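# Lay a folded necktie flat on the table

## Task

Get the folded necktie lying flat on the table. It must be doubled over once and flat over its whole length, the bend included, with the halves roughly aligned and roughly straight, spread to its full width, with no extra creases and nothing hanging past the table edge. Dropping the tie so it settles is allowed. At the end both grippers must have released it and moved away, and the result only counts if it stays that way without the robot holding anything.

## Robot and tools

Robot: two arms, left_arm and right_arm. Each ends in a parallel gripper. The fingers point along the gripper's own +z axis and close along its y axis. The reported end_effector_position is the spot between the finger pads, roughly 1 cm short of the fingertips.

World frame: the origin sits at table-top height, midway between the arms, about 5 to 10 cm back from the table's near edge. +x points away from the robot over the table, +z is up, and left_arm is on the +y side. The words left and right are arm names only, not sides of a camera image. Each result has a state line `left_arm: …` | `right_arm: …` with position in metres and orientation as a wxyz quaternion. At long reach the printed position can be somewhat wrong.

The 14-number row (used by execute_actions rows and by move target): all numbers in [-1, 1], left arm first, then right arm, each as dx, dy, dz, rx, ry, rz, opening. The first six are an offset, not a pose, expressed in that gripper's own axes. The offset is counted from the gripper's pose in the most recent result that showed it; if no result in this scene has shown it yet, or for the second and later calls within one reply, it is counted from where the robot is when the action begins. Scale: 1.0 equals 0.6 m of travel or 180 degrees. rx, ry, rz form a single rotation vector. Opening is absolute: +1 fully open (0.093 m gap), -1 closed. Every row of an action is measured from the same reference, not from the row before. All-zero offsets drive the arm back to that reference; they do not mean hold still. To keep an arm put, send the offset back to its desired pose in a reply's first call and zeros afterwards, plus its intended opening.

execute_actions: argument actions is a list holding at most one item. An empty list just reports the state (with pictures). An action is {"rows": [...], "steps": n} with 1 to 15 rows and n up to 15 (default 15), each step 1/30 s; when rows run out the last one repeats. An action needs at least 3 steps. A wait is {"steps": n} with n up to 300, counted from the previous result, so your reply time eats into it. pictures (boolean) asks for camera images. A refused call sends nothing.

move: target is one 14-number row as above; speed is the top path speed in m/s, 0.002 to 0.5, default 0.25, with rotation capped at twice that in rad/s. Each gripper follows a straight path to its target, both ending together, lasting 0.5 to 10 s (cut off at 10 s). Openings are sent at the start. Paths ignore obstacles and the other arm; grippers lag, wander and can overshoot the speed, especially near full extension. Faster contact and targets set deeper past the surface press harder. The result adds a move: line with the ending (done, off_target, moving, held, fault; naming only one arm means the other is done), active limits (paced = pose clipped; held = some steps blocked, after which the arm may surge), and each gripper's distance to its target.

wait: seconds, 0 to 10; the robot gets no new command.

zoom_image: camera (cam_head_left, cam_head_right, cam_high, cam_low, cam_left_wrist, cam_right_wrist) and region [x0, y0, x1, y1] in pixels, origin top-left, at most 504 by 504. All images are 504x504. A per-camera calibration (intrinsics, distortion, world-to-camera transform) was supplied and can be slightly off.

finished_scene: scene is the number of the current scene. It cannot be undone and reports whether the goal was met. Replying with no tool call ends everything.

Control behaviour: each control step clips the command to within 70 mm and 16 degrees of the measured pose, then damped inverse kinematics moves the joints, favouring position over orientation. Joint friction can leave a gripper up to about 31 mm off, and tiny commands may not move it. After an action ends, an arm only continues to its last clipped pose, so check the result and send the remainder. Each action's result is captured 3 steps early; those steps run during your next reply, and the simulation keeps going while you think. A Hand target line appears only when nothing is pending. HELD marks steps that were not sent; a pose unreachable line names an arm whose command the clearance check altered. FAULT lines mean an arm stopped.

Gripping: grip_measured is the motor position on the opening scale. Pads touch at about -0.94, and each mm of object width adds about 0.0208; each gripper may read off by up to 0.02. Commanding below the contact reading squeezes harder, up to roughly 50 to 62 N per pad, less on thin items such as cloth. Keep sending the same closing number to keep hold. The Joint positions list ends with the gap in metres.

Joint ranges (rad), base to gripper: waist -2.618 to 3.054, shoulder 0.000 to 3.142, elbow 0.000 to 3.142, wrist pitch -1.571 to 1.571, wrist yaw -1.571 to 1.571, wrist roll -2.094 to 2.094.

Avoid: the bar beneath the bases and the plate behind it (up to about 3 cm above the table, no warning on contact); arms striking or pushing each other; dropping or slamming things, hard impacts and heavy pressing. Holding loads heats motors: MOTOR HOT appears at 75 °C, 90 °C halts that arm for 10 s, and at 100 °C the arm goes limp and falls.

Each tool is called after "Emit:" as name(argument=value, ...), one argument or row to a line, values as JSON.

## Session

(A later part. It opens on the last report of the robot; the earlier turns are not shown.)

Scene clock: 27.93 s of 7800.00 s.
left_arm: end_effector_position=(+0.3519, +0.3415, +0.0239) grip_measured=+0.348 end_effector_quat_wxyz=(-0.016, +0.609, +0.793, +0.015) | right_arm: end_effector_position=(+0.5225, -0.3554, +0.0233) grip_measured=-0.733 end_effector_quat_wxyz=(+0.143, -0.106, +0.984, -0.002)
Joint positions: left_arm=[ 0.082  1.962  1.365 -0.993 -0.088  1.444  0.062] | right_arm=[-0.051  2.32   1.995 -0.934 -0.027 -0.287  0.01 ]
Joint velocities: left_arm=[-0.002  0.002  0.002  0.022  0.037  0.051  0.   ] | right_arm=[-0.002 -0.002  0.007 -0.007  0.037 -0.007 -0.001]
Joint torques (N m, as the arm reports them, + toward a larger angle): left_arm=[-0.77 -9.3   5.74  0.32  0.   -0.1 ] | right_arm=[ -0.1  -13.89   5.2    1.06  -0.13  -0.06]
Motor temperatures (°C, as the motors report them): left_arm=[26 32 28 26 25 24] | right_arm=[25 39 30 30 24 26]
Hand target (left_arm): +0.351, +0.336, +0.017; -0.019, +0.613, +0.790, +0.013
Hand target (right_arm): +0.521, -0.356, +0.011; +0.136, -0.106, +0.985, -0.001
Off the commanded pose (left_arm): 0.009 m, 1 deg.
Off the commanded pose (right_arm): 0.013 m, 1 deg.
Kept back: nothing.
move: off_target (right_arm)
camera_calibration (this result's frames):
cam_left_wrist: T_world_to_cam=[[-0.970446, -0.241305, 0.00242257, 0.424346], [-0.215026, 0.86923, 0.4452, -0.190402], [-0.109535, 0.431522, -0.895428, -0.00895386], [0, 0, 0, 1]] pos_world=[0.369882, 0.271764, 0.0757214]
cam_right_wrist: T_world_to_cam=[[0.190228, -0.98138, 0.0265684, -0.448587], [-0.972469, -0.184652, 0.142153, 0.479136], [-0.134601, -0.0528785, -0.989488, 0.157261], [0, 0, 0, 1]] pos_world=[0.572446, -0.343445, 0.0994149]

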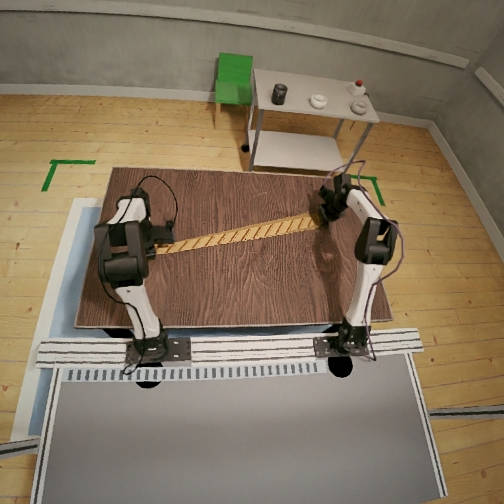

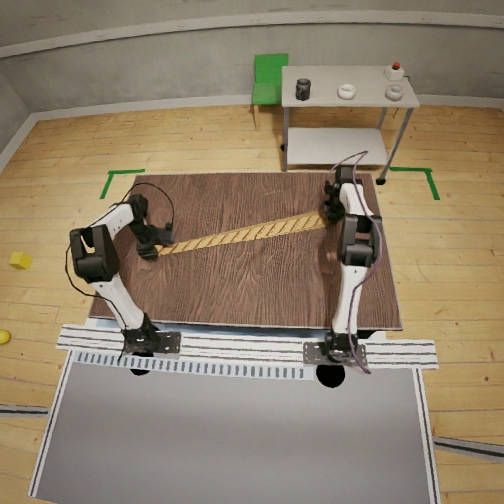

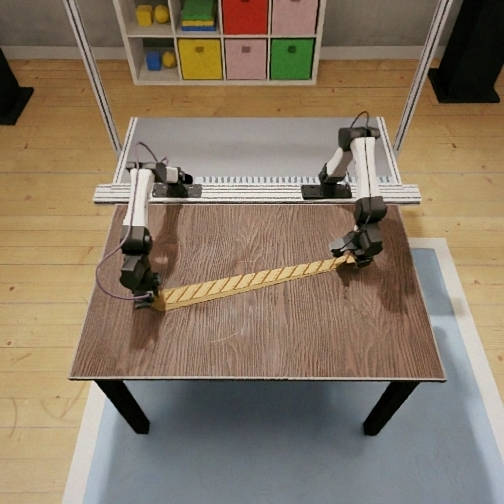

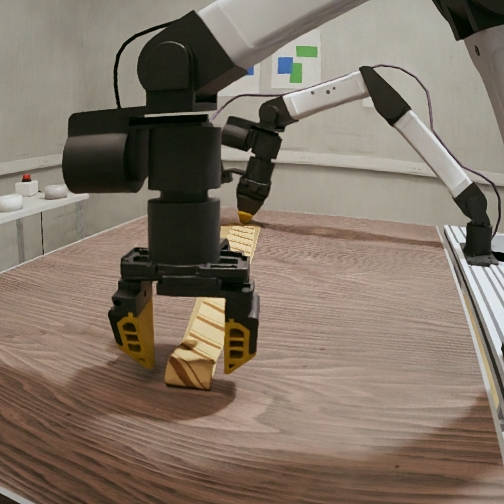

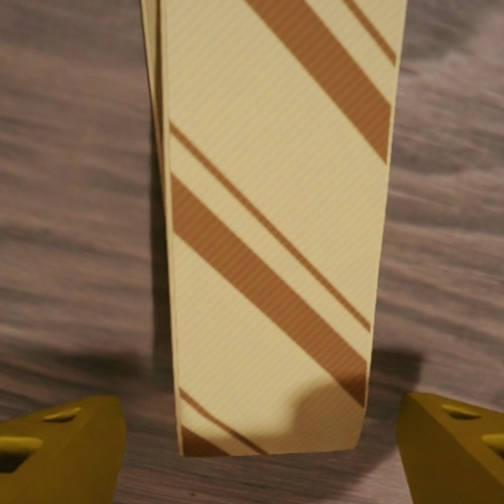

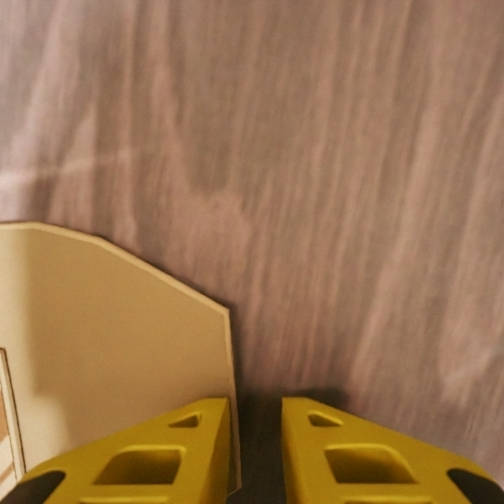

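Emit:
execute_actions(
  actions=[
    {"rows": [[0,0,0.012,0,0,0,0.3, 0.005,0,0.02,0,0,0,-0.73],[0,0,0.015,0,0,0,0.25, 0.005,0,0.02,0,0,0,-0.73],[0,0,0.017,0,0,0,0.2, 0.005,0,0.02,0,0,0,-0.73],[0,0,0.019,0,0,0,0.15, 0.005,0,0.02,0,0,0,-0.73],[0,0,0.019,0,0,0,0.1, 0.005,0,0.02,0,0,0,-0.73],[0,0,0.019,0,0,0,0.05, 0.005,0,0.02,0,0,0,-0.73],[0,0,0.019,0,0,0,0.0, 0.005,0,0.02,0,0,0,-0.73],[0,0,0.019,0,0,0,-0.04, 0.005,0,0.02,0,0,0,-0.73],[0,0,0.019,0,0,0,-0.08, 0.005,0,0.02,0,0,0,-0.73],[0,0,0.019,0,0,0,-0.11, 0.005,0,0.02,0,0,0,-0.73],[0,0,0.019,0,0,0,-0.14, 0.005,0,0.02,0,0,0,-0.73],[0,0,0.019,0,0,0,-0.16, 0.005,0,0.02,0,0,0,-0.73],[0,0,0.019,0,0,0,-0.18, 0.005,0,0.02,0,0,0,-0.73]], "steps": 15},
  ],
)

Emit:
execute_actions(
  actions=[
    {"steps": 6},
  ],
  pictures=true,
)

Emit:
zoom_image(
  camera="cam_low",
  region=[110,290,270,410],
)

Scene clock: 28.70 s of 7800.00 s.
left_arm: end_effector_position=(+0.3531, +0.3416, +0.0211) grip_measured=-0.149 end_effector_quat_wxyz=(-0.013, +0.609, +0.793, +0.019) | right_arm: end_effector_position=(+0.5232, -0.3554, +0.0226) grip_measured=-0.733 end_effector_quat_wxyz=(+0.145, -0.106, +0.984, -0.002)
Joint positions: left_arm=[ 0.082  1.962  1.353 -0.972 -0.088  1.443  0.038] | right_arm=[-0.051  2.32   1.991 -0.927 -0.027 -0.287  0.01 ]
Joint velocities: left_arm=[-0.017 -0.012  0.002  0.037 -0.066 -0.037 -0.019] | right_arm=[-0.027 -0.007 -0.017  0.022  0.037  0.066 -0.   ]
Joint torques (N m, as the arm reports them, + toward a larger angle): left_arm=[ 0.46 -9.17  5.62  0.33  0.01  0.  ] | right_arm=[ -0.01 -14.34   4.81   1.17  -0.13  -0.05]
Motor temperatures (°C, as the motors report them): left_arm=[26 32 28 26 25 24] | right_arm=[25 40 30 30 24 26]
Steps of this call (steps 1 to 11: nothing new was sent; steps 12 to 23: the first 12 steps of this action). Readings (end_effector_position):
12: left_arm (+0.3523, +0.3416, +0.0239) | right_arm (+0.5227, -0.3554, +0.0230)
13: left_arm (+0.3528, +0.3417, +0.0239) | right_arm (+0.5232, -0.3554, +0.0228)
15: left_arm (+0.3534, +0.3417, +0.0230) | right_arm (+0.5232, -0.3554, +0.0226)
19: left_arm (+0.3526, +0.3416, +0.0212) | right_arm (+0.5232, -0.3554, +0.0226)
23: the state above

Scene clock: 28.90 s of 7800.00 s.
left_arm: end_effector_position=(+0.3535, +0.3417, +0.0211) grip_measured=-0.178 end_effector_quat_wxyz=(-0.012, +0.609, +0.793, +0.019) | right_arm: end_effector_position=(+0.5232, -0.3554, +0.0226) grip_measured=-0.733 end_effector_quat_wxyz=(+0.144, -0.106, +0.984, -0.003)
Joint positions: left_arm=[ 0.082  1.962  1.353 -0.971 -0.088  1.443  0.037] | right_arm=[-0.051  2.32   1.991 -0.927 -0.027 -0.287  0.01 ]
Joint velocities: left_arm=[-0.032 -0.007  0.002  0.007 -0.007 -0.007  0.   ] | right_arm=[ 0.002  0.002 -0.002 -0.037 -0.037  0.007 -0.001]
Joint torques (N m, as the arm reports them, + toward a larger angle): left_arm=[ 0.46 -9.12  5.67  0.36  0.02 -0.01] | right_arm=[  0.01 -14.3    4.8    1.17  -0.13  -0.05]
Motor temperatures (°C, as the motors report them): left_arm=[26 32 28 26 25 24] | right_arm=[25 40 30 30 24 26]
Hand target (left_arm): +0.352, +0.342, +0.013; -0.016, +0.609, +0.793, +0.015
Hand target (right_arm): +0.523, -0.356, +0.011; +0.143, -0.106, +0.984, -0.002
Off the commanded pose (left_arm): 0.009 m, 1 deg.
Off the commanded pose (right_arm): 0.012 m, 0 deg.
Kept back: nothing.
Steps of this call (steps 1 to 3: the last 3 steps of your previous action; steps 4 to 6: nothing new was sent). Readings (end_effector_position):
1: left_arm (+0.3533, +0.3416, +0.0211) | right_arm (+0.5232, -0.3554, +0.0226)
2: left_arm (+0.3534, +0.3417, +0.0211) | right_arm (+0.5232, -0.3554, +0.0226)
4: left_arm (+0.3535, +0.3417, +0.0211) | right_arm (+0.5232, -0.3554, +0.0226)
6: the state above
camera_calibration (this result's frames):
cam_left_wrist: T_world_to_cam=[[-0.970209, -0.242128, -0.00824105, 0.426335], [-0.220457, 0.868247, 0.444461, -0.186681], [-0.100461, 0.433037, -0.895761, -0.0150636], [0, 0, 0, 1]] pos_world=[0.370965, 0.271836, 0.0729926]
cam_right_wrist: T_world_to_cam=[[0.190067, -0.981387, 0.0274633, -0.448672], [-0.972963, -0.18455, 0.138869, 0.480269], [-0.131216, -0.0531153, -0.98993, 0.154791], [0, 0, 0, 1]] pos_world=[0.572873, -0.343465, 0.0988602]

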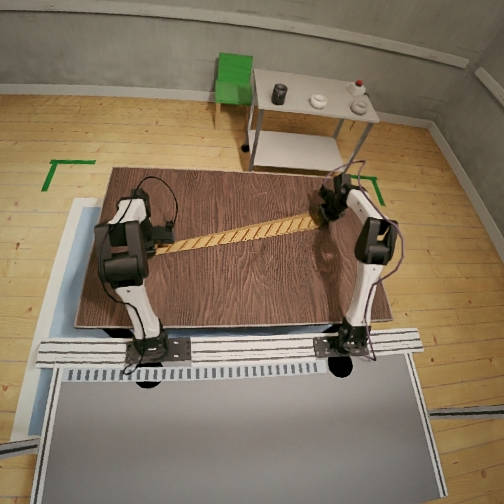

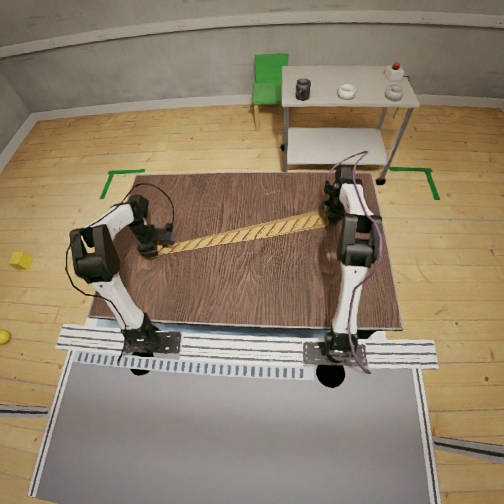

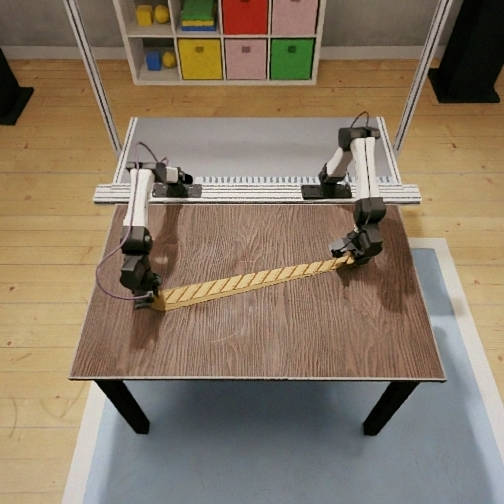

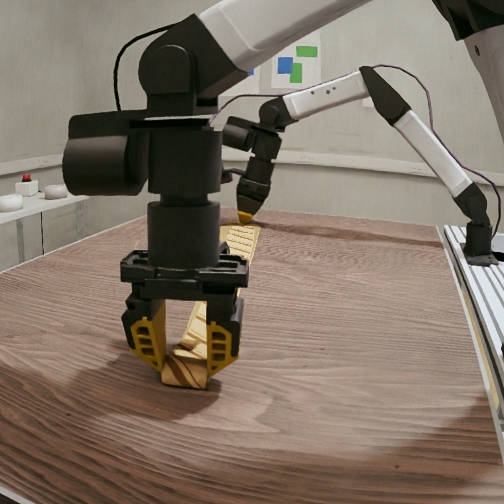

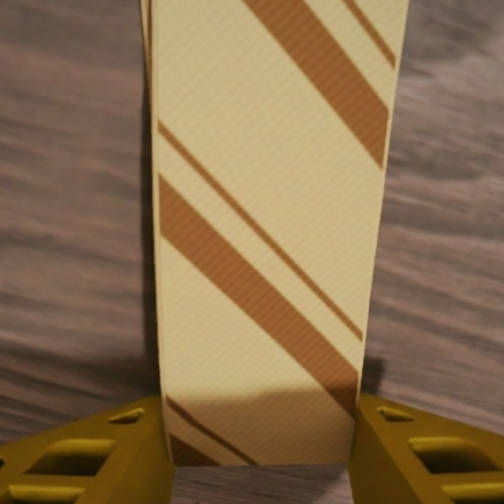

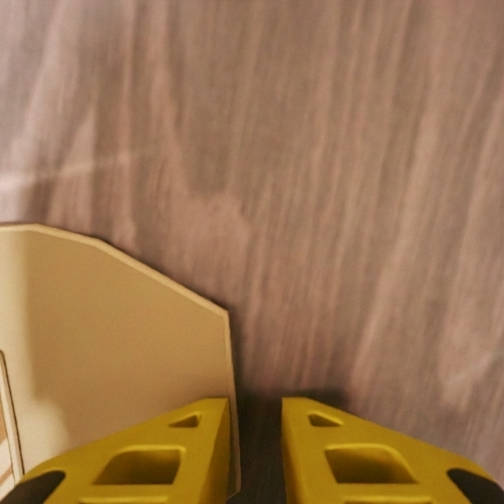

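Region (110, 290, 270, 410) of cam_low's 504x504 image, scaled by 3.150, with more detail than that image has; it fills the top 378 rows of this view, and the rest is white.

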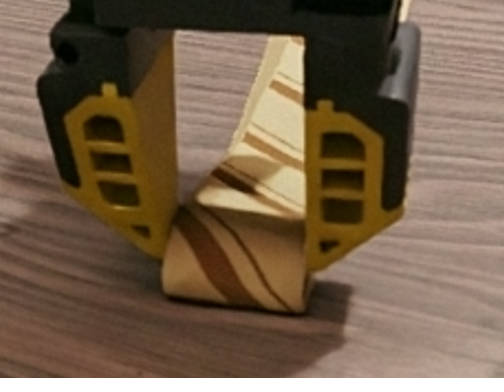

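Emit:
move(
  target=[-0.068,0.004,-0.004,0,0,0,-0.19, 0.005,0,0.02,0,0,0,-0.73],
  speed=0.035,
)

Emit:
zoom_image(
  camera="cam_low",
  region=[110,210,310,410],
)

Scene clock: 30.57 s of 7800.00 s.
left_arm: end_effector_position=(+0.3634, +0.3085, +0.0235) grip_measured=-0.188 end_effector_quat_wxyz=(-0.010, +0.607, +0.794, +0.023) | right_arm: end_effector_position=(+0.5268, -0.3557, +0.0230) grip_measured=-0.733 end_effector_quat_wxyz=(+0.152, -0.106, +0.983, -0.004)
Joint positions: left_arm=[-0.014  1.981  1.383 -0.982 -0.09   1.343  0.036] | right_arm=[-0.051  2.32   1.988 -0.908 -0.027 -0.287  0.01 ]
Joint velocities: left_arm=[ 0.007 -0.002 -0.017 -0.007 -0.037 -0.095  0.002] | right_arm=[ 0.007  0.007 -0.046  0.066  0.022 -0.022  0.   ]
Joint torques (N m, as the arm reports them, + toward a larger angle): left_arm=[-0.77 -9.16  8.76  0.11  0.05 -0.1 ] | right_arm=[  0.01 -14.34   4.92   1.05  -0.12  -0.05]
Motor temperatures (°C, as the motors report them): left_arm=[26 32 28 26 25 24] | right_arm=[25 40 30 30 24 26]
Hand target (left_arm): +0.366, +0.303, +0.022; -0.011, +0.609, +0.793, +0.020
Hand target (right_arm): +0.524, -0.356, +0.010; +0.144, -0.106, +0.984, -0.002
Off the commanded pose (left_arm): 0.007 m, 1 deg.
Off the commanded pose (right_arm): 0.013 m, 1 deg.
Kept back: nothing.
move: off_target (right_arm)
camera_calibration (this result's frames):
cam_left_wrist: T_world_to_cam=[[-0.968978, -0.246542, -0.0172834, 0.429069], [-0.228239, 0.865827, 0.445253, -0.153159], [-0.0948092, 0.435385, -0.895238, -0.000352376], [0, 0, 0, 1]] pos_world=[0.380768, 0.238546, 0.0752947]
cam_right_wrist: T_world_to_cam=[[0.189276, -0.981414, 0.0316323, -0.44933], [-0.975119, -0.18408, 0.123521, 0.48534], [-0.115402, -0.0542247, -0.991838, 0.147023], [0, 0, 0, 1]] pos_world=[0.575278, -0.343665, 0.100087]

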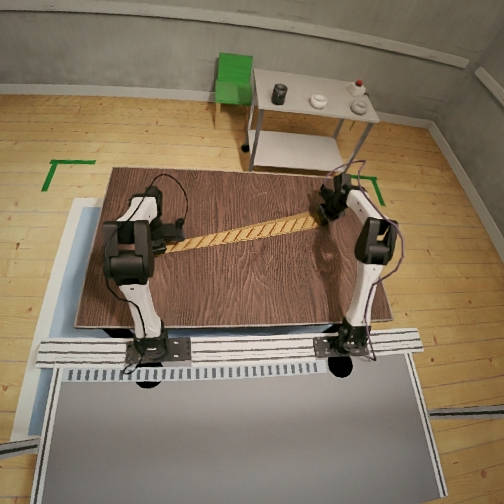

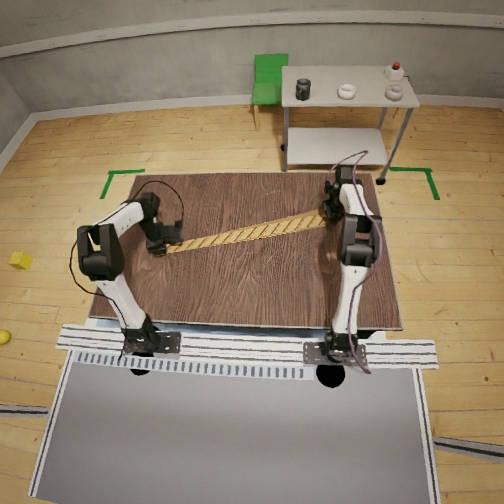

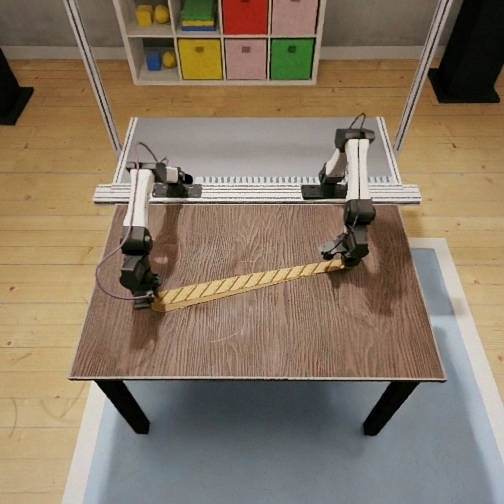

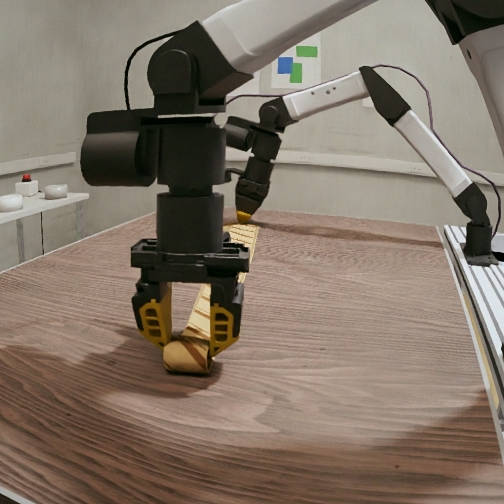

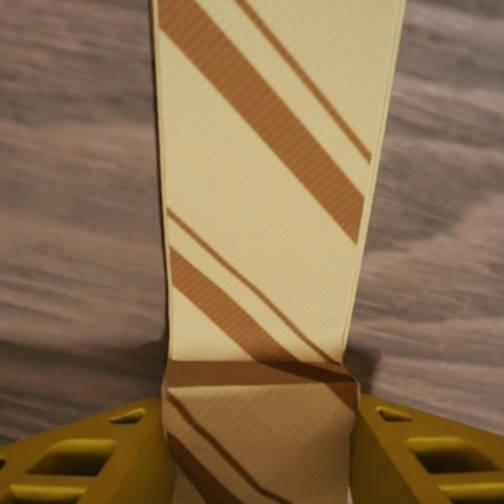

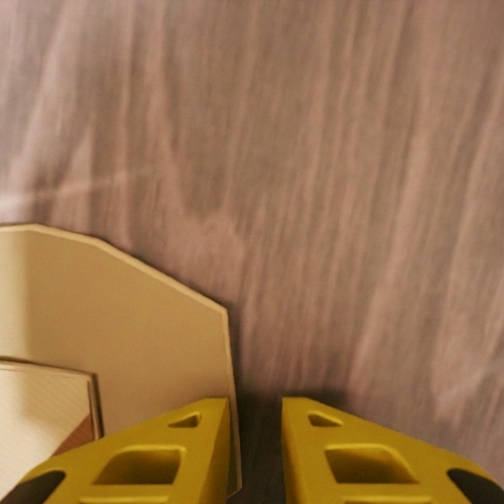

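Region (110, 210, 310, 410) of cam_low's 504x504 image, scaled by 2.520, with more detail than that image has.

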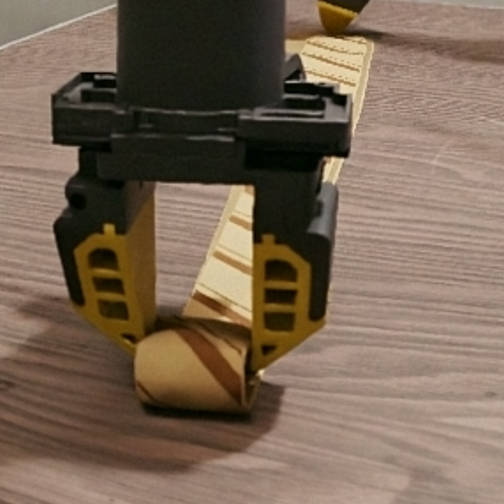

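Emit:
zoom_image(
  camera="cam_high",
  region=[310,230,380,290],
)

Emit:
zoom_image(
  camera="cam_head_right",
  region=[130,215,200,275],
)

Region (310, 230, 380, 290) of cam_high's 504x504 image, scaled by 7.200, with more detail than that image has; it fills the top 432 rows of this view, and the rest is white.

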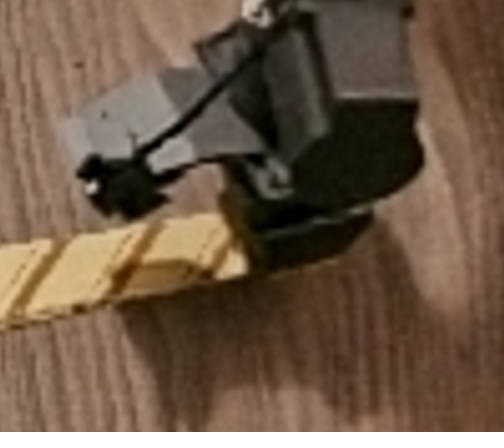

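Region (130, 215, 200, 275) of cam_head_right's 504x504 image, scaled by 7.200, with more detail than that image has; it fills the top 432 rows of this view, and the rest is white.

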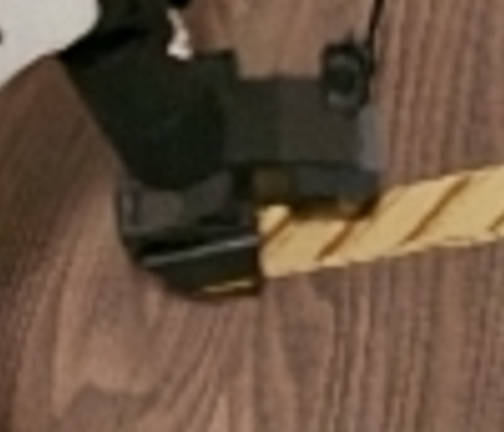

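Emit:
move(
  target=[0.024,0,0,0,0,0,-0.19, 0.011,0,0.019,0,0.005,0,-0.73],
  speed=0.04,
)

Scene clock: 32.13 s of 7800.00 s.
left_arm: end_effector_position=(+0.3621, +0.3210, +0.0229) grip_measured=-0.188 end_effector_quat_wxyz=(-0.011, +0.605, +0.796, +0.022) | right_arm: end_effector_position=(+0.5270, -0.3557, +0.0229) grip_measured=-0.733 end_effector_quat_wxyz=(+0.153, -0.106, +0.983, -0.004)
Joint positions: left_arm=[ 0.021  1.981  1.383 -0.983 -0.09   1.372  0.036] | right_arm=[-0.051  2.32   1.988 -0.906 -0.027 -0.287  0.01 ]
Joint velocities: left_arm=[-0.002 -0.002 -0.022 -0.022 -0.051  0.022  0.   ] | right_arm=[-0.007  0.007 -0.017 -0.022  0.007 -0.037  0.   ]
Joint torques (N m, as the arm reports them, + toward a larger angle): left_arm=[  0.58 -11.57   5.93   0.22   0.01   0.06] | right_arm=[ -0.02 -14.25   4.9    1.09  -0.09  -0.06]
Motor temperatures (°C, as the motors report them): left_arm=[26 32 28 26 25 24] | right_arm=[25 41 31 30 24 26]
Hand target (left_arm): +0.360, +0.322, +0.024; -0.010, +0.607, +0.794, +0.023
Hand target (right_arm): +0.524, -0.357, +0.010; +0.144, -0.106, +0.984, -0.005
Off the commanded pose (left_arm): 0.003 m, 0 deg.
Off the commanded pose (right_arm): 0.013 m, 1 deg.
Kept back: nothing.
move: off_target (right_arm)
camera_calibration (this result's frames):
cam_left_wrist: T_world_to_cam=[[-0.967703, -0.251703, -0.0139853, 0.432008], [-0.231393, 0.864867, 0.445491, -0.162628], [-0.100036, 0.434339, -0.895177, -0.00420105], [0, 0, 0, 1]] pos_world=[0.380004, 0.251214, 0.0747305]
cam_right_wrist: T_world_to_cam=[[0.189236, -0.981416, 0.0318305, -0.449347], [-0.975216, -0.184058, 0.122789, 0.48558], [-0.114648, -0.0542777, -0.991922, 0.146491], [0, 0, 0, 1]] pos_world=[0.575372, -0.34367, 0.0999872]

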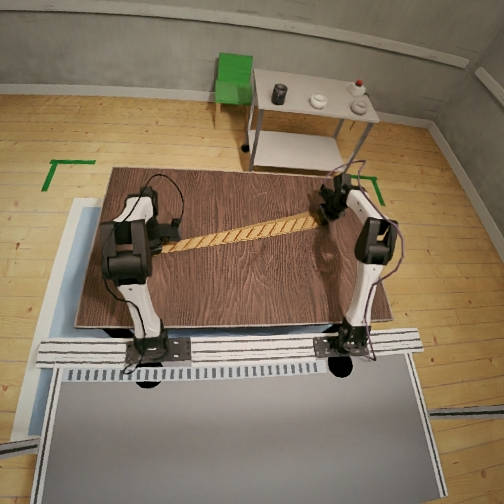

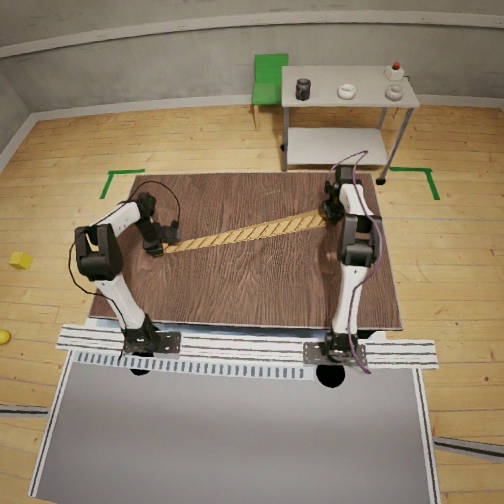

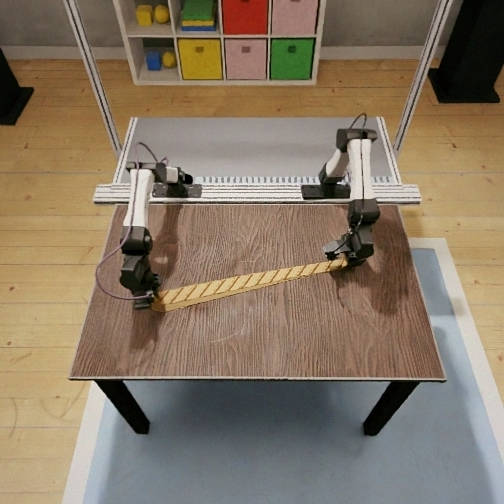

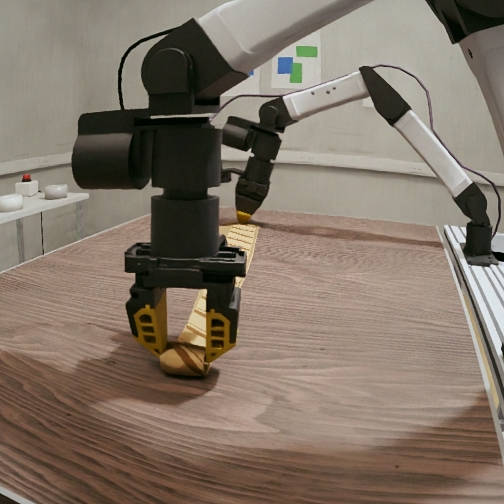

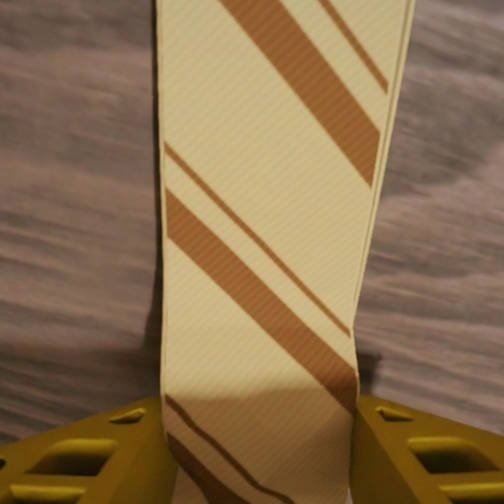

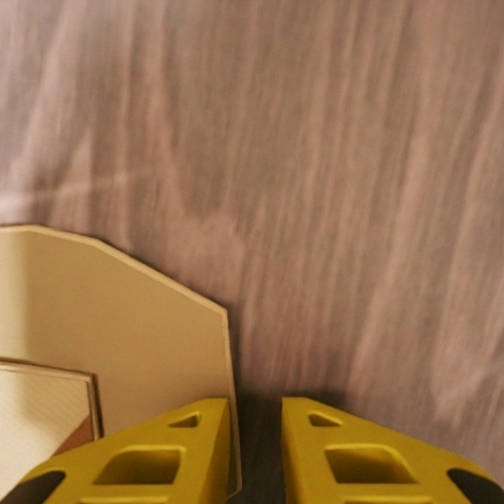

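Emit:
move(
  target=[0,-0.009,0.025,0,0,0,-0.19, 0.011,0,0.019,0,0.005,0,-0.73],
  speed=0.04,
)

Scene clock: 33.07 s of 7800.00 s.
left_arm: end_effector_position=(+0.3565, +0.3204, +0.0129) grip_measured=-0.188 end_effector_quat_wxyz=(-0.014, +0.606, +0.795, +0.020) | right_arm: end_effector_position=(+0.5271, -0.3557, +0.0229) grip_measured=-0.733 end_effector_quat_wxyz=(+0.153, -0.106, +0.983, -0.004)
Joint positions: left_arm=[ 0.021  1.981  1.341 -0.948 -0.091  1.374  0.036] | right_arm=[-0.051  2.32   1.988 -0.906 -0.027 -0.287  0.01 ]
Joint velocities: left_arm=[-0.012  0.002 -0.012 -0.051  0.066 -0.051 -0.   ] | right_arm=[-0.007 -0.022  0.022 -0.022 -0.007 -0.007 -0.   ]
Joint torques (N m, as the arm reports them, + toward a larger angle): left_arm=[  0.34 -10.25   5.32   0.45   0.02  -0.06] | right_arm=[ -0.04 -14.24   4.85   1.1   -0.09  -0.06]
Motor temperatures (°C, as the motors report them): left_arm=[26 32 28 26 25 24] | right_arm=[25 41 31 30 24 26]
Hand target (left_arm): +0.357, +0.320, +0.008; -0.011, +0.605, +0.796, +0.021
Hand target (right_arm): +0.524, -0.357, +0.010; +0.145, -0.106, +0.984, -0.005
Off the commanded pose (left_arm): 0.005 m, 0 deg.
Off the commanded pose (right_arm): 0.013 m, 1 deg.
Kept back: nothing.
move: off_target (right_arm)
camera_calibration (this result's frames):
cam_left_wrist: T_world_to_cam=[[-0.96834, -0.249546, -0.00660828, 0.425783], [-0.225997, 0.865105, 0.447792, -0.160935], [-0.106028, 0.435109, -0.894113, -0.0115588], [0, 0, 0, 1]] pos_world=[0.374706, 0.250508, 0.0645444]
cam_right_wrist: T_world_to_cam=[[0.189217, -0.981416, 0.0319296, -0.449363], [-0.975264, -0.184048, 0.122423, 0.485698], [-0.114271, -0.0543043, -0.991964, 0.146321], [0, 0, 0, 1]] pos_world=[0.575431, -0.343675, 0.100033]

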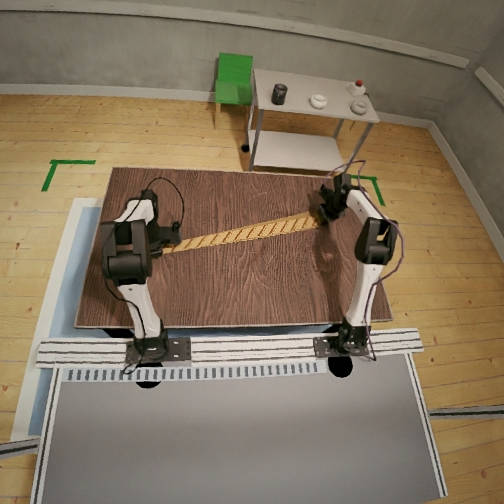

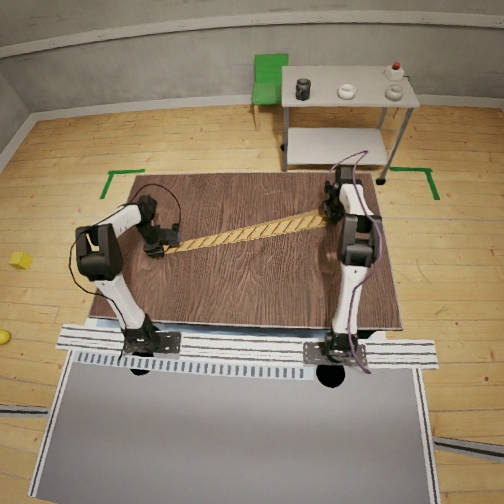

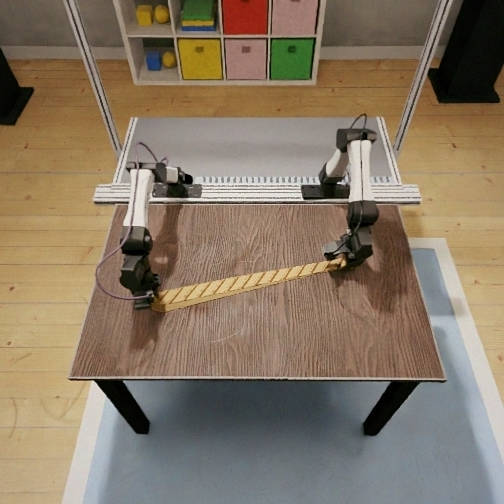

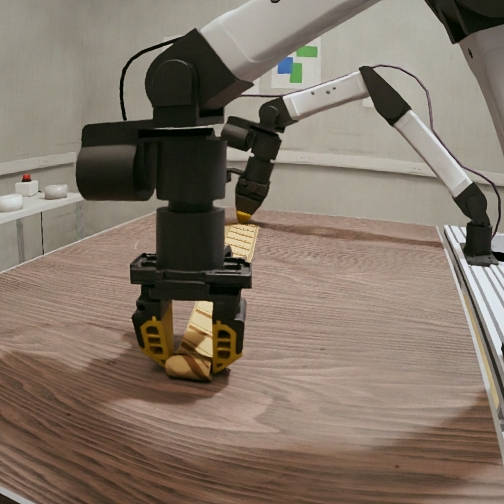

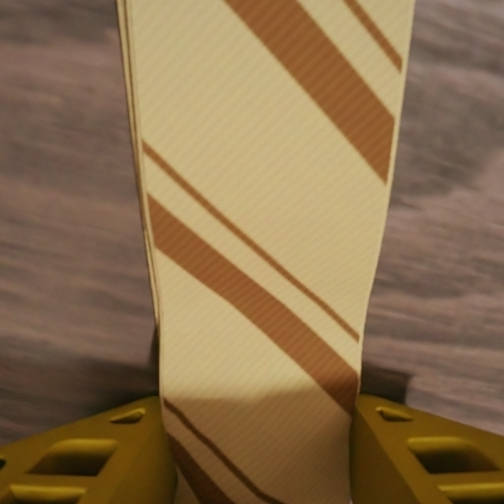

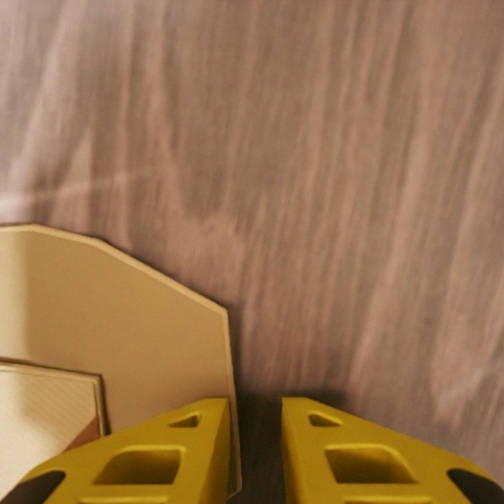

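Emit:
execute_actions(
  actions=[
    {"rows": [[0,0.002,-0.004,0,0,0,-0.19, 0.011,0,0.019,0,0.005,0,-0.73],[0,0.003,-0.008,0,0,0,-0.19, 0.011,0,0.019,0,0.005,0,-0.73],[0,0.004,-0.011,0,0,0,-0.19, 0.011,0,0.019,0,0.005,0,-0.73],[0,0.005,-0.013,0,0,0,-0.19, 0.011,0,0.019,0,0.005,0,-0.73],[0,0.005,-0.014,0,0,0,-0.19, 0.011,0,0.019,0,0.005,0,-0.73]], "steps": 13},
  ],
)

Scene clock: 33.63 s of 7800.00 s.
left_arm: end_effector_position=(+0.3575, +0.3207, +0.0169) grip_measured=-0.188 end_effector_quat_wxyz=(-0.015, +0.606, +0.795, +0.019) | right_arm: end_effector_position=(+0.5271, -0.3557, +0.0229) grip_measured=-0.733 end_effector_quat_wxyz=(+0.153, -0.106, +0.983, -0.004)
Joint positions: left_arm=[ 0.021  1.981  1.358 -0.967 -0.091  1.374  0.036] | right_arm=[-0.051  2.32   1.988 -0.906 -0.027 -0.287  0.01 ]
Joint velocities: left_arm=[-0.002  0.002 -0.007  0.007 -0.051  0.007 -0.   ] | right_arm=[-0.002  0.002  0.012 -0.007  0.037 -0.081 -0.001]
Joint torques (N m, as the arm reports them, + toward a larger angle): left_arm=[  0.27 -10.68   8.68   0.04   0.01  -0.04] | right_arm=[ -0.03 -14.25   4.84   1.1   -0.09  -0.06]
Motor temperatures (°C, as the motors report them): left_arm=[26 32 28 26 25 24] | right_arm=[25 41 31 30 24 26]
Steps of this call (steps 1 to 7: nothing new was sent; steps 8 to 17: the first 10 steps of this action). Readings (end_effector_position):
8: left_arm (+0.3563, +0.3204, +0.0129) | right_arm (+0.5271, -0.3557, +0.0229)
9: left_arm (+0.3562, +0.3204, +0.0129) | right_arm (+0.5271, -0.3557, +0.0229)
11: left_arm (+0.3565, +0.3205, +0.0143) | right_arm (+0.5271, -0.3557, +0.0229)
15: left_arm (+0.3579, +0.3207, +0.0168) | right_arm (+0.5271, -0.3557, +0.0229)
17: the state above

Emit:
move(
  target=[-0.038,0.003,0.001,0,0,0,-0.19, 0.036,0,0.0097,0,0.005,0,-0.73],
  speed=0.03,
)

Scene clock: 34.90 s of 7800.00 s.
left_arm: end_effector_position=(+0.3602, +0.3052, +0.0167) grip_measured=-0.188 end_effector_quat_wxyz=(-0.016, +0.603, +0.797, +0.019) | right_arm: end_effector_position=(+0.5249, -0.3561, +0.0233) grip_measured=-0.733 end_effector_quat_wxyz=(+0.174, -0.106, +0.979, -0.008)
Joint positions: left_arm=[-0.023  1.992  1.369 -0.973 -0.092  1.324  0.036] | right_arm=[-0.052  2.266  1.882 -0.81  -0.027 -0.289  0.01 ]
Joint velocities: left_arm=[ 0.002  0.002  0.007 -0.007 -0.022  0.007 -0.   ] | right_arm=[ 0.002 -0.007 -0.007  0.022  0.051 -0.007 -0.001]
Joint torques (N m, as the arm reports them, + toward a larger angle): left_arm=[-0.84 -9.12  8.64  0.14  0.04 -0.1 ] | right_arm=[ -0.71 -14.99   4.43   0.76  -0.12  -0.12]
Motor temperatures (°C, as the motors report them): left_arm=[26 33 28 26 25 24] | right_arm=[25 41 31 30 24 26]
Hand target (left_arm): +0.365, +0.299, +0.016; -0.015, +0.606, +0.795, +0.019
Hand target (right_arm): +0.509, -0.359, +0.011; +0.145, -0.106, +0.984, -0.005
Off your previous action's commanded pose (left_arm): 0.005 m, 0 deg at its last step (step 3 of this call).
Off your previous action's commanded pose (right_arm): 0.013 m, 1 deg at its last step (step 3 of this call).
Off the commanded pose (left_arm): 0.008 m, 0 deg.
Off the commanded pose (right_arm): 0.021 m, 3 deg.
Kept back: nothing.
move: off_target (right_arm)
camera_calibration (this result's frames):
cam_left_wrist: T_world_to_cam=[[-0.966804, -0.25549, -0.0038529, 0.426816], [-0.229811, 0.862843, 0.45021, -0.146626], [-0.1117, 0.43615, -0.892914, 0.000519199], [0, 0, 0, 1]] pos_world=[0.379009, 0.235335, 0.0681204]
cam_right_wrist: T_world_to_cam=[[0.187434, -0.981305, 0.0436992, -0.448631], [-0.979753, -0.18358, 0.0798847, 0.486931], [-0.0703689, -0.0577875, -0.995846, 0.12218], [0, 0, 0, 1]] pos_world=[0.569759, -0.343792, 0.102379]

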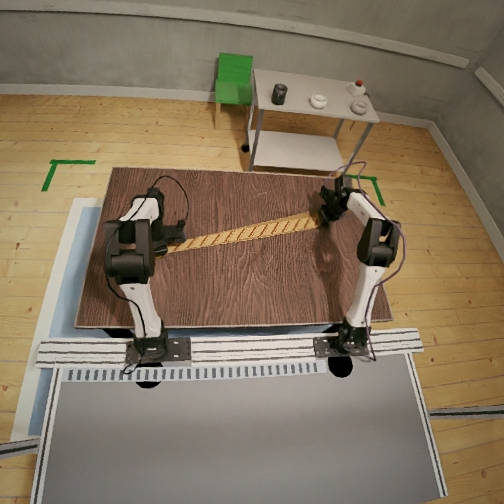

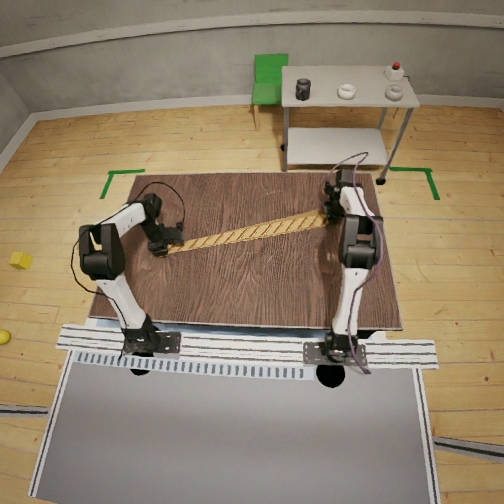

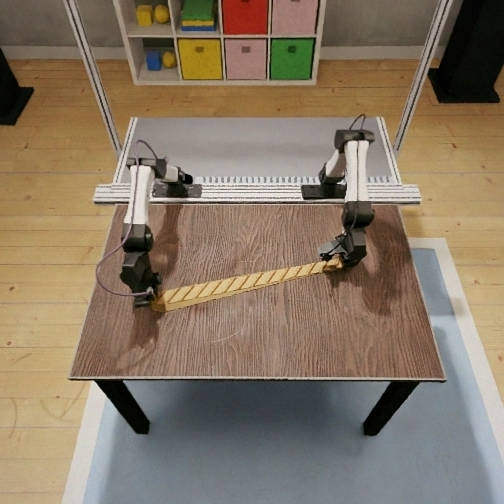

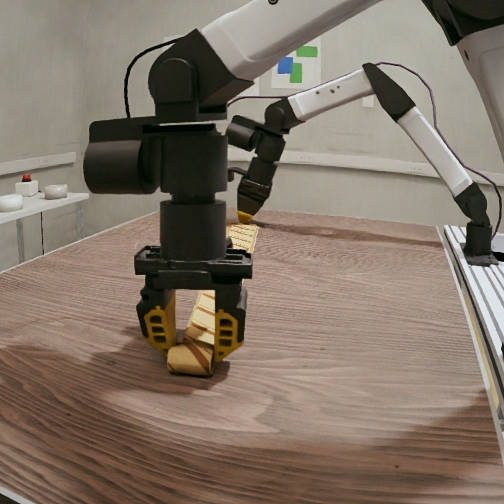

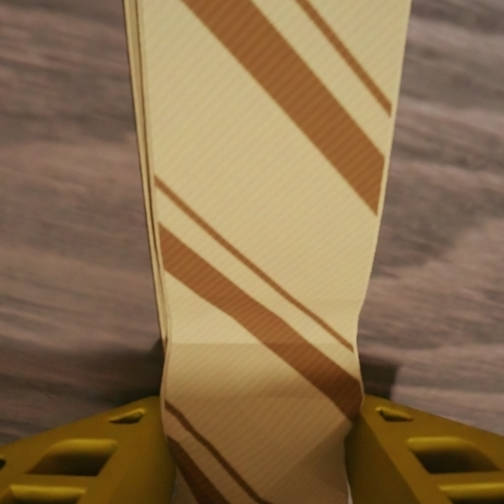

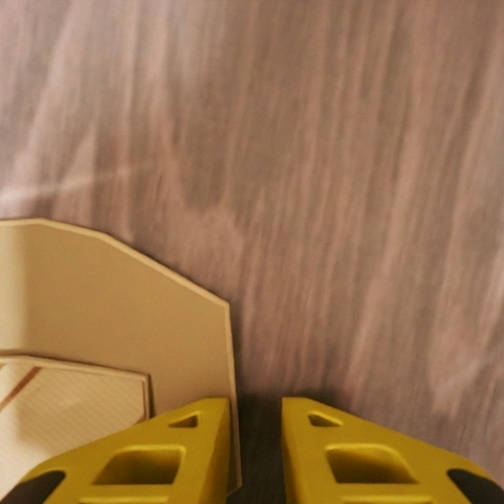

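Emit:
execute_actions(
  actions=[
    {"rows": [[-0.012,0.0053,0.002,0,0,0,-0.19, 0.033,0.0015,0.0075,0,0.019,0,-0.73],[-0.013,0.0053,0.0025,0,0,0,-0.19, 0.0345,0.0016,0.007,0,0.019,0,-0.73],[-0.014,0.0053,0.003,0,0,0,-0.19, 0.036,0.0017,0.0065,0,0.019,0,-0.73],[-0.015,0.0053,0.0035,0,0,0,-0.19, 0.0372,0.0018,0.006,0,0.019,0,-0.73],[-0.016,0.0053,0.004,0,0,0,-0.19, 0.0384,0.0019,0.0056,0,0.019,0,-0.73],[-0.017,0.0053,0.0043,0,0,0,-0.19, 0.0396,0.002,0.0052,0,0.019,0,-0.73],[-0.018,0.0053,0.0046,0,0,0,-0.19, 0.0408,0.0021,0.0048,0,0.019,0,-0.73],[-0.019,0.0053,0.0047,0,0,0,-0.19, 0.042,0.0022,0.0044,0,0.019,0,-0.73],[-0.020,0.0053,0.0047,0,0,0,-0.19, 0.0432,0.0023,0.004,0,0.019,0,-0.73],[-0.021,0.0053,0.0047,0,0,0,-0.19, 0.0444,0.0024,0.0036,0,0.019,0,-0.73],[-0.022,0.0053,0.0047,0,0,0,-0.19, 0.0456,0.0025,0.0032,0,0.019,0,-0.73],[-0.0228,0.0053,0.0047,0,0,0,-0.19, 0.0468,0.0026,0.0028,0,0.019,0,-0.73],[-0.0234,0.0053,0.0047,0,0,0,-0.19, 0.048,0.0028,0.0024,0,0.019,0,-0.73],[-0.0239,0.0053,0.0047,0,0,0,-0.19, 0.049,0.003,0.0017,0,0.019,0,-0.73],[-0.0243,0.0053,0.0047,0,0,0,-0.19, 0.049,0.003,0.0017,0,0.019,0,-0.73]], "steps": 15},
  ],
)

Emit:
execute_actions(
  actions=[
    {"steps": 9},
  ],
  pictures=true,
)

Scene clock: 36.37 s of 7800.00 s.
left_arm: end_effector_position=(+0.3600, +0.3000, +0.0142) grip_measured=-0.188 end_effector_quat_wxyz=(-0.019, +0.602, +0.798, +0.018) | right_arm: end_effector_position=(+0.5169, -0.3559, +0.0232) grip_measured=-0.733 end_effector_quat_wxyz=(+0.174, -0.106, +0.979, -0.009)
Joint positions: left_arm=[-0.038  2.     1.369 -0.973 -0.093  1.304  0.036] | right_arm=[-0.052  2.232  1.824 -0.787 -0.025 -0.289  0.01 ]
Joint velocities: left_arm=[-0.032  0.076  0.012 -0.022 -0.081 -0.066 -0.   ] | right_arm=[-0.007 -0.09  -0.149  0.066  0.037 -0.081  0.   ]
Joint torques (N m, as the arm reports them, + toward a larger angle): left_arm=[-0.85 -9.29  9.23  0.13  0.01 -0.11] | right_arm=[ -0.55 -14.9    4.52   0.69  -0.01  -0.11]
Motor temperatures (°C, as the motors report them): left_arm=[26 33 28 26 25 24] | right_arm=[25 42 31 30 24 26]
Steps of this call (steps 1 to 32: nothing new was sent; steps 33 to 44: the first 12 steps of this action). Readings (end_effector_position):
33: left_arm (+0.3604, +0.3052, +0.0168) | right_arm (+0.5249, -0.3561, +0.0233)
34: left_arm (+0.3604, +0.3052, +0.0168) | right_arm (+0.5247, -0.3561, +0.0232)
36: left_arm (+0.3604, +0.3050, +0.0168) | right_arm (+0.5232, -0.3560, +0.0234)
40: left_arm (+0.3604, +0.3029, +0.0167) | right_arm (+0.5198, -0.3559, +0.0233)
44: the state above

Scene clock: 36.67 s of 7800.00 s.
left_arm: end_effector_position=(+0.3622, +0.2986, +0.0149) grip_measured=-0.188 end_effector_quat_wxyz=(-0.018, +0.600, +0.799, +0.020) | right_arm: end_effector_position=(+0.5143, -0.3558, +0.0232) grip_measured=-0.733 end_effector_quat_wxyz=(+0.174, -0.107, +0.979, -0.010)
Joint positions: left_arm=[-0.042  2.003  1.377 -0.974 -0.095  1.296  0.036] | right_arm=[-0.052  2.221  1.806 -0.779 -0.024 -0.29   0.01 ]
Joint velocities: left_arm=[-0.012 -0.007  0.002  0.022  0.022  0.051 -0.001] | right_arm=[-0.022 -0.002 -0.012  0.051  0.022  0.022  0.   ]
Joint torques (N m, as the arm reports them, + toward a larger angle): left_arm=[-0.87 -9.23  8.64  0.15  0.05 -0.11] | right_arm=[ -0.56 -14.85   4.53   0.73  -0.01  -0.11]
Motor temperatures (°C, as the motors report them): left_arm=[26 33 28 26 25 24] | right_arm=[25 42 31 30 24 26]
Hand target (left_arm): +0.367, +0.292, +0.014; -0.016, +0.604, +0.797, +0.019
Hand target (right_arm): +0.498, -0.360, +0.012; +0.145, -0.107, +0.984, -0.011
Off the commanded pose (left_arm): 0.008 m, 0 deg.
Off the commanded pose (right_arm): 0.020 m, 3 deg.
Kept back: nothing.
Steps of this call (steps 1 to 3: the last 3 steps of your previous action; steps 4 to 9: nothing new was sent). Readings (end_effector_position):
1: left_arm (+0.3598, +0.2994, +0.0136) | right_arm (+0.5161, -0.3558, +0.0231)
2: left_arm (+0.3601, +0.2992, +0.0136) | right_arm (+0.5155, -0.3559, +0.0232)
4: left_arm (+0.3614, +0.2989, +0.0144) | right_arm (+0.5143, -0.3558, +0.0231)
8: left_arm (+0.3622, +0.2986, +0.0149) | right_arm (+0.5142, -0.3558, +0.0231)
9: the state above
camera_calibration (this result's frames):
cam_left_wrist: T_world_to_cam=[[-0.964885, -0.262659, -0.00271456, 0.428445], [-0.235294, 0.859674, 0.453428, -0.136847], [-0.116763, 0.438145, -0.891289, 0.00319345], [0, 0, 0, 1]] pos_world=[0.381574, 0.228779, 0.0660595]
cam_right_wrist: T_world_to_cam=[[0.187478, -0.981151, 0.0468512, -0.446428], [-0.97973, -0.183354, 0.0806867, 0.476693], [-0.0705755, -0.0610286, -0.995638, 0.120298], [0, 0, 0, 1]] pos_world=[0.559216, -0.343268, 0.102226]

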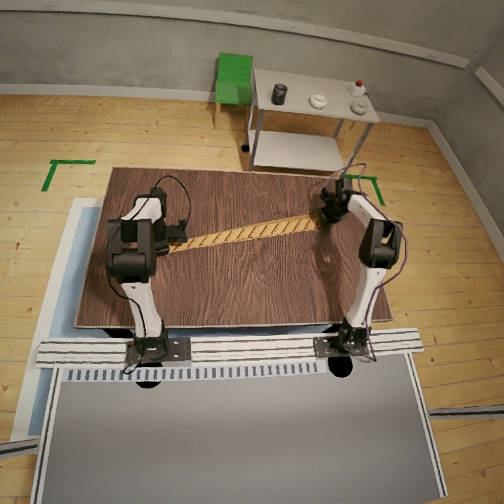

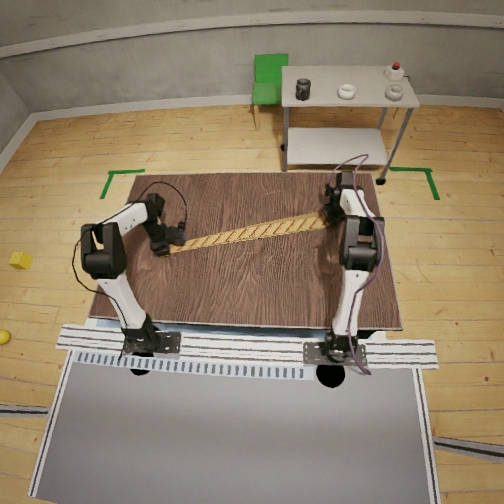

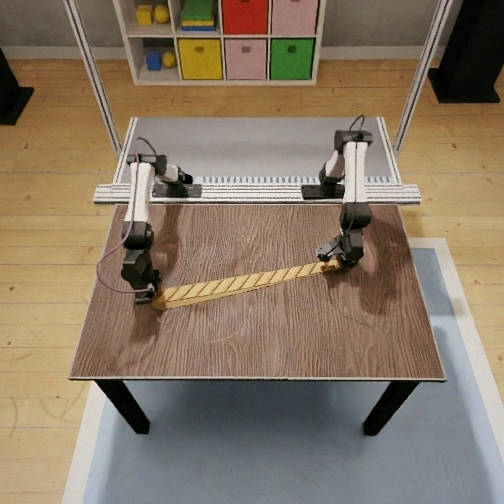

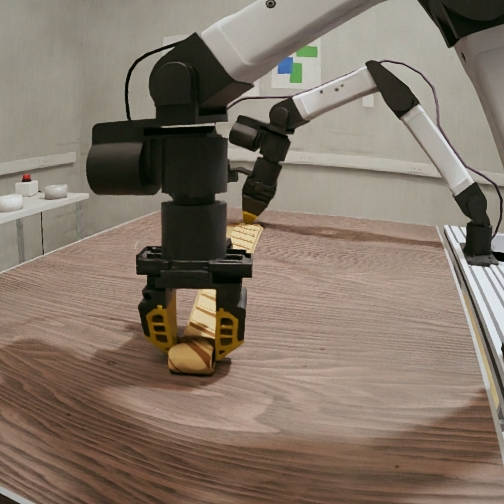

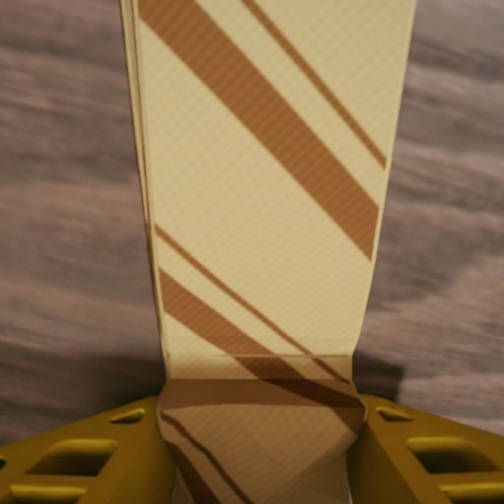

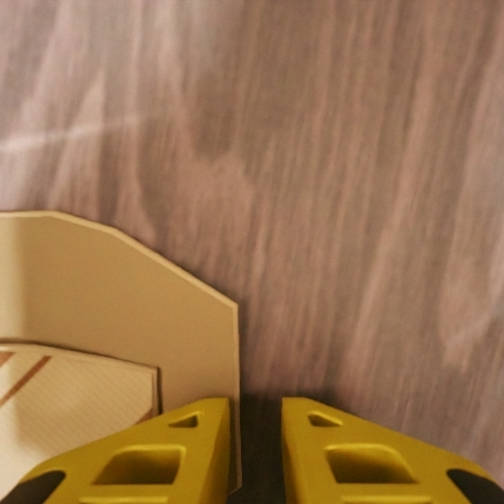

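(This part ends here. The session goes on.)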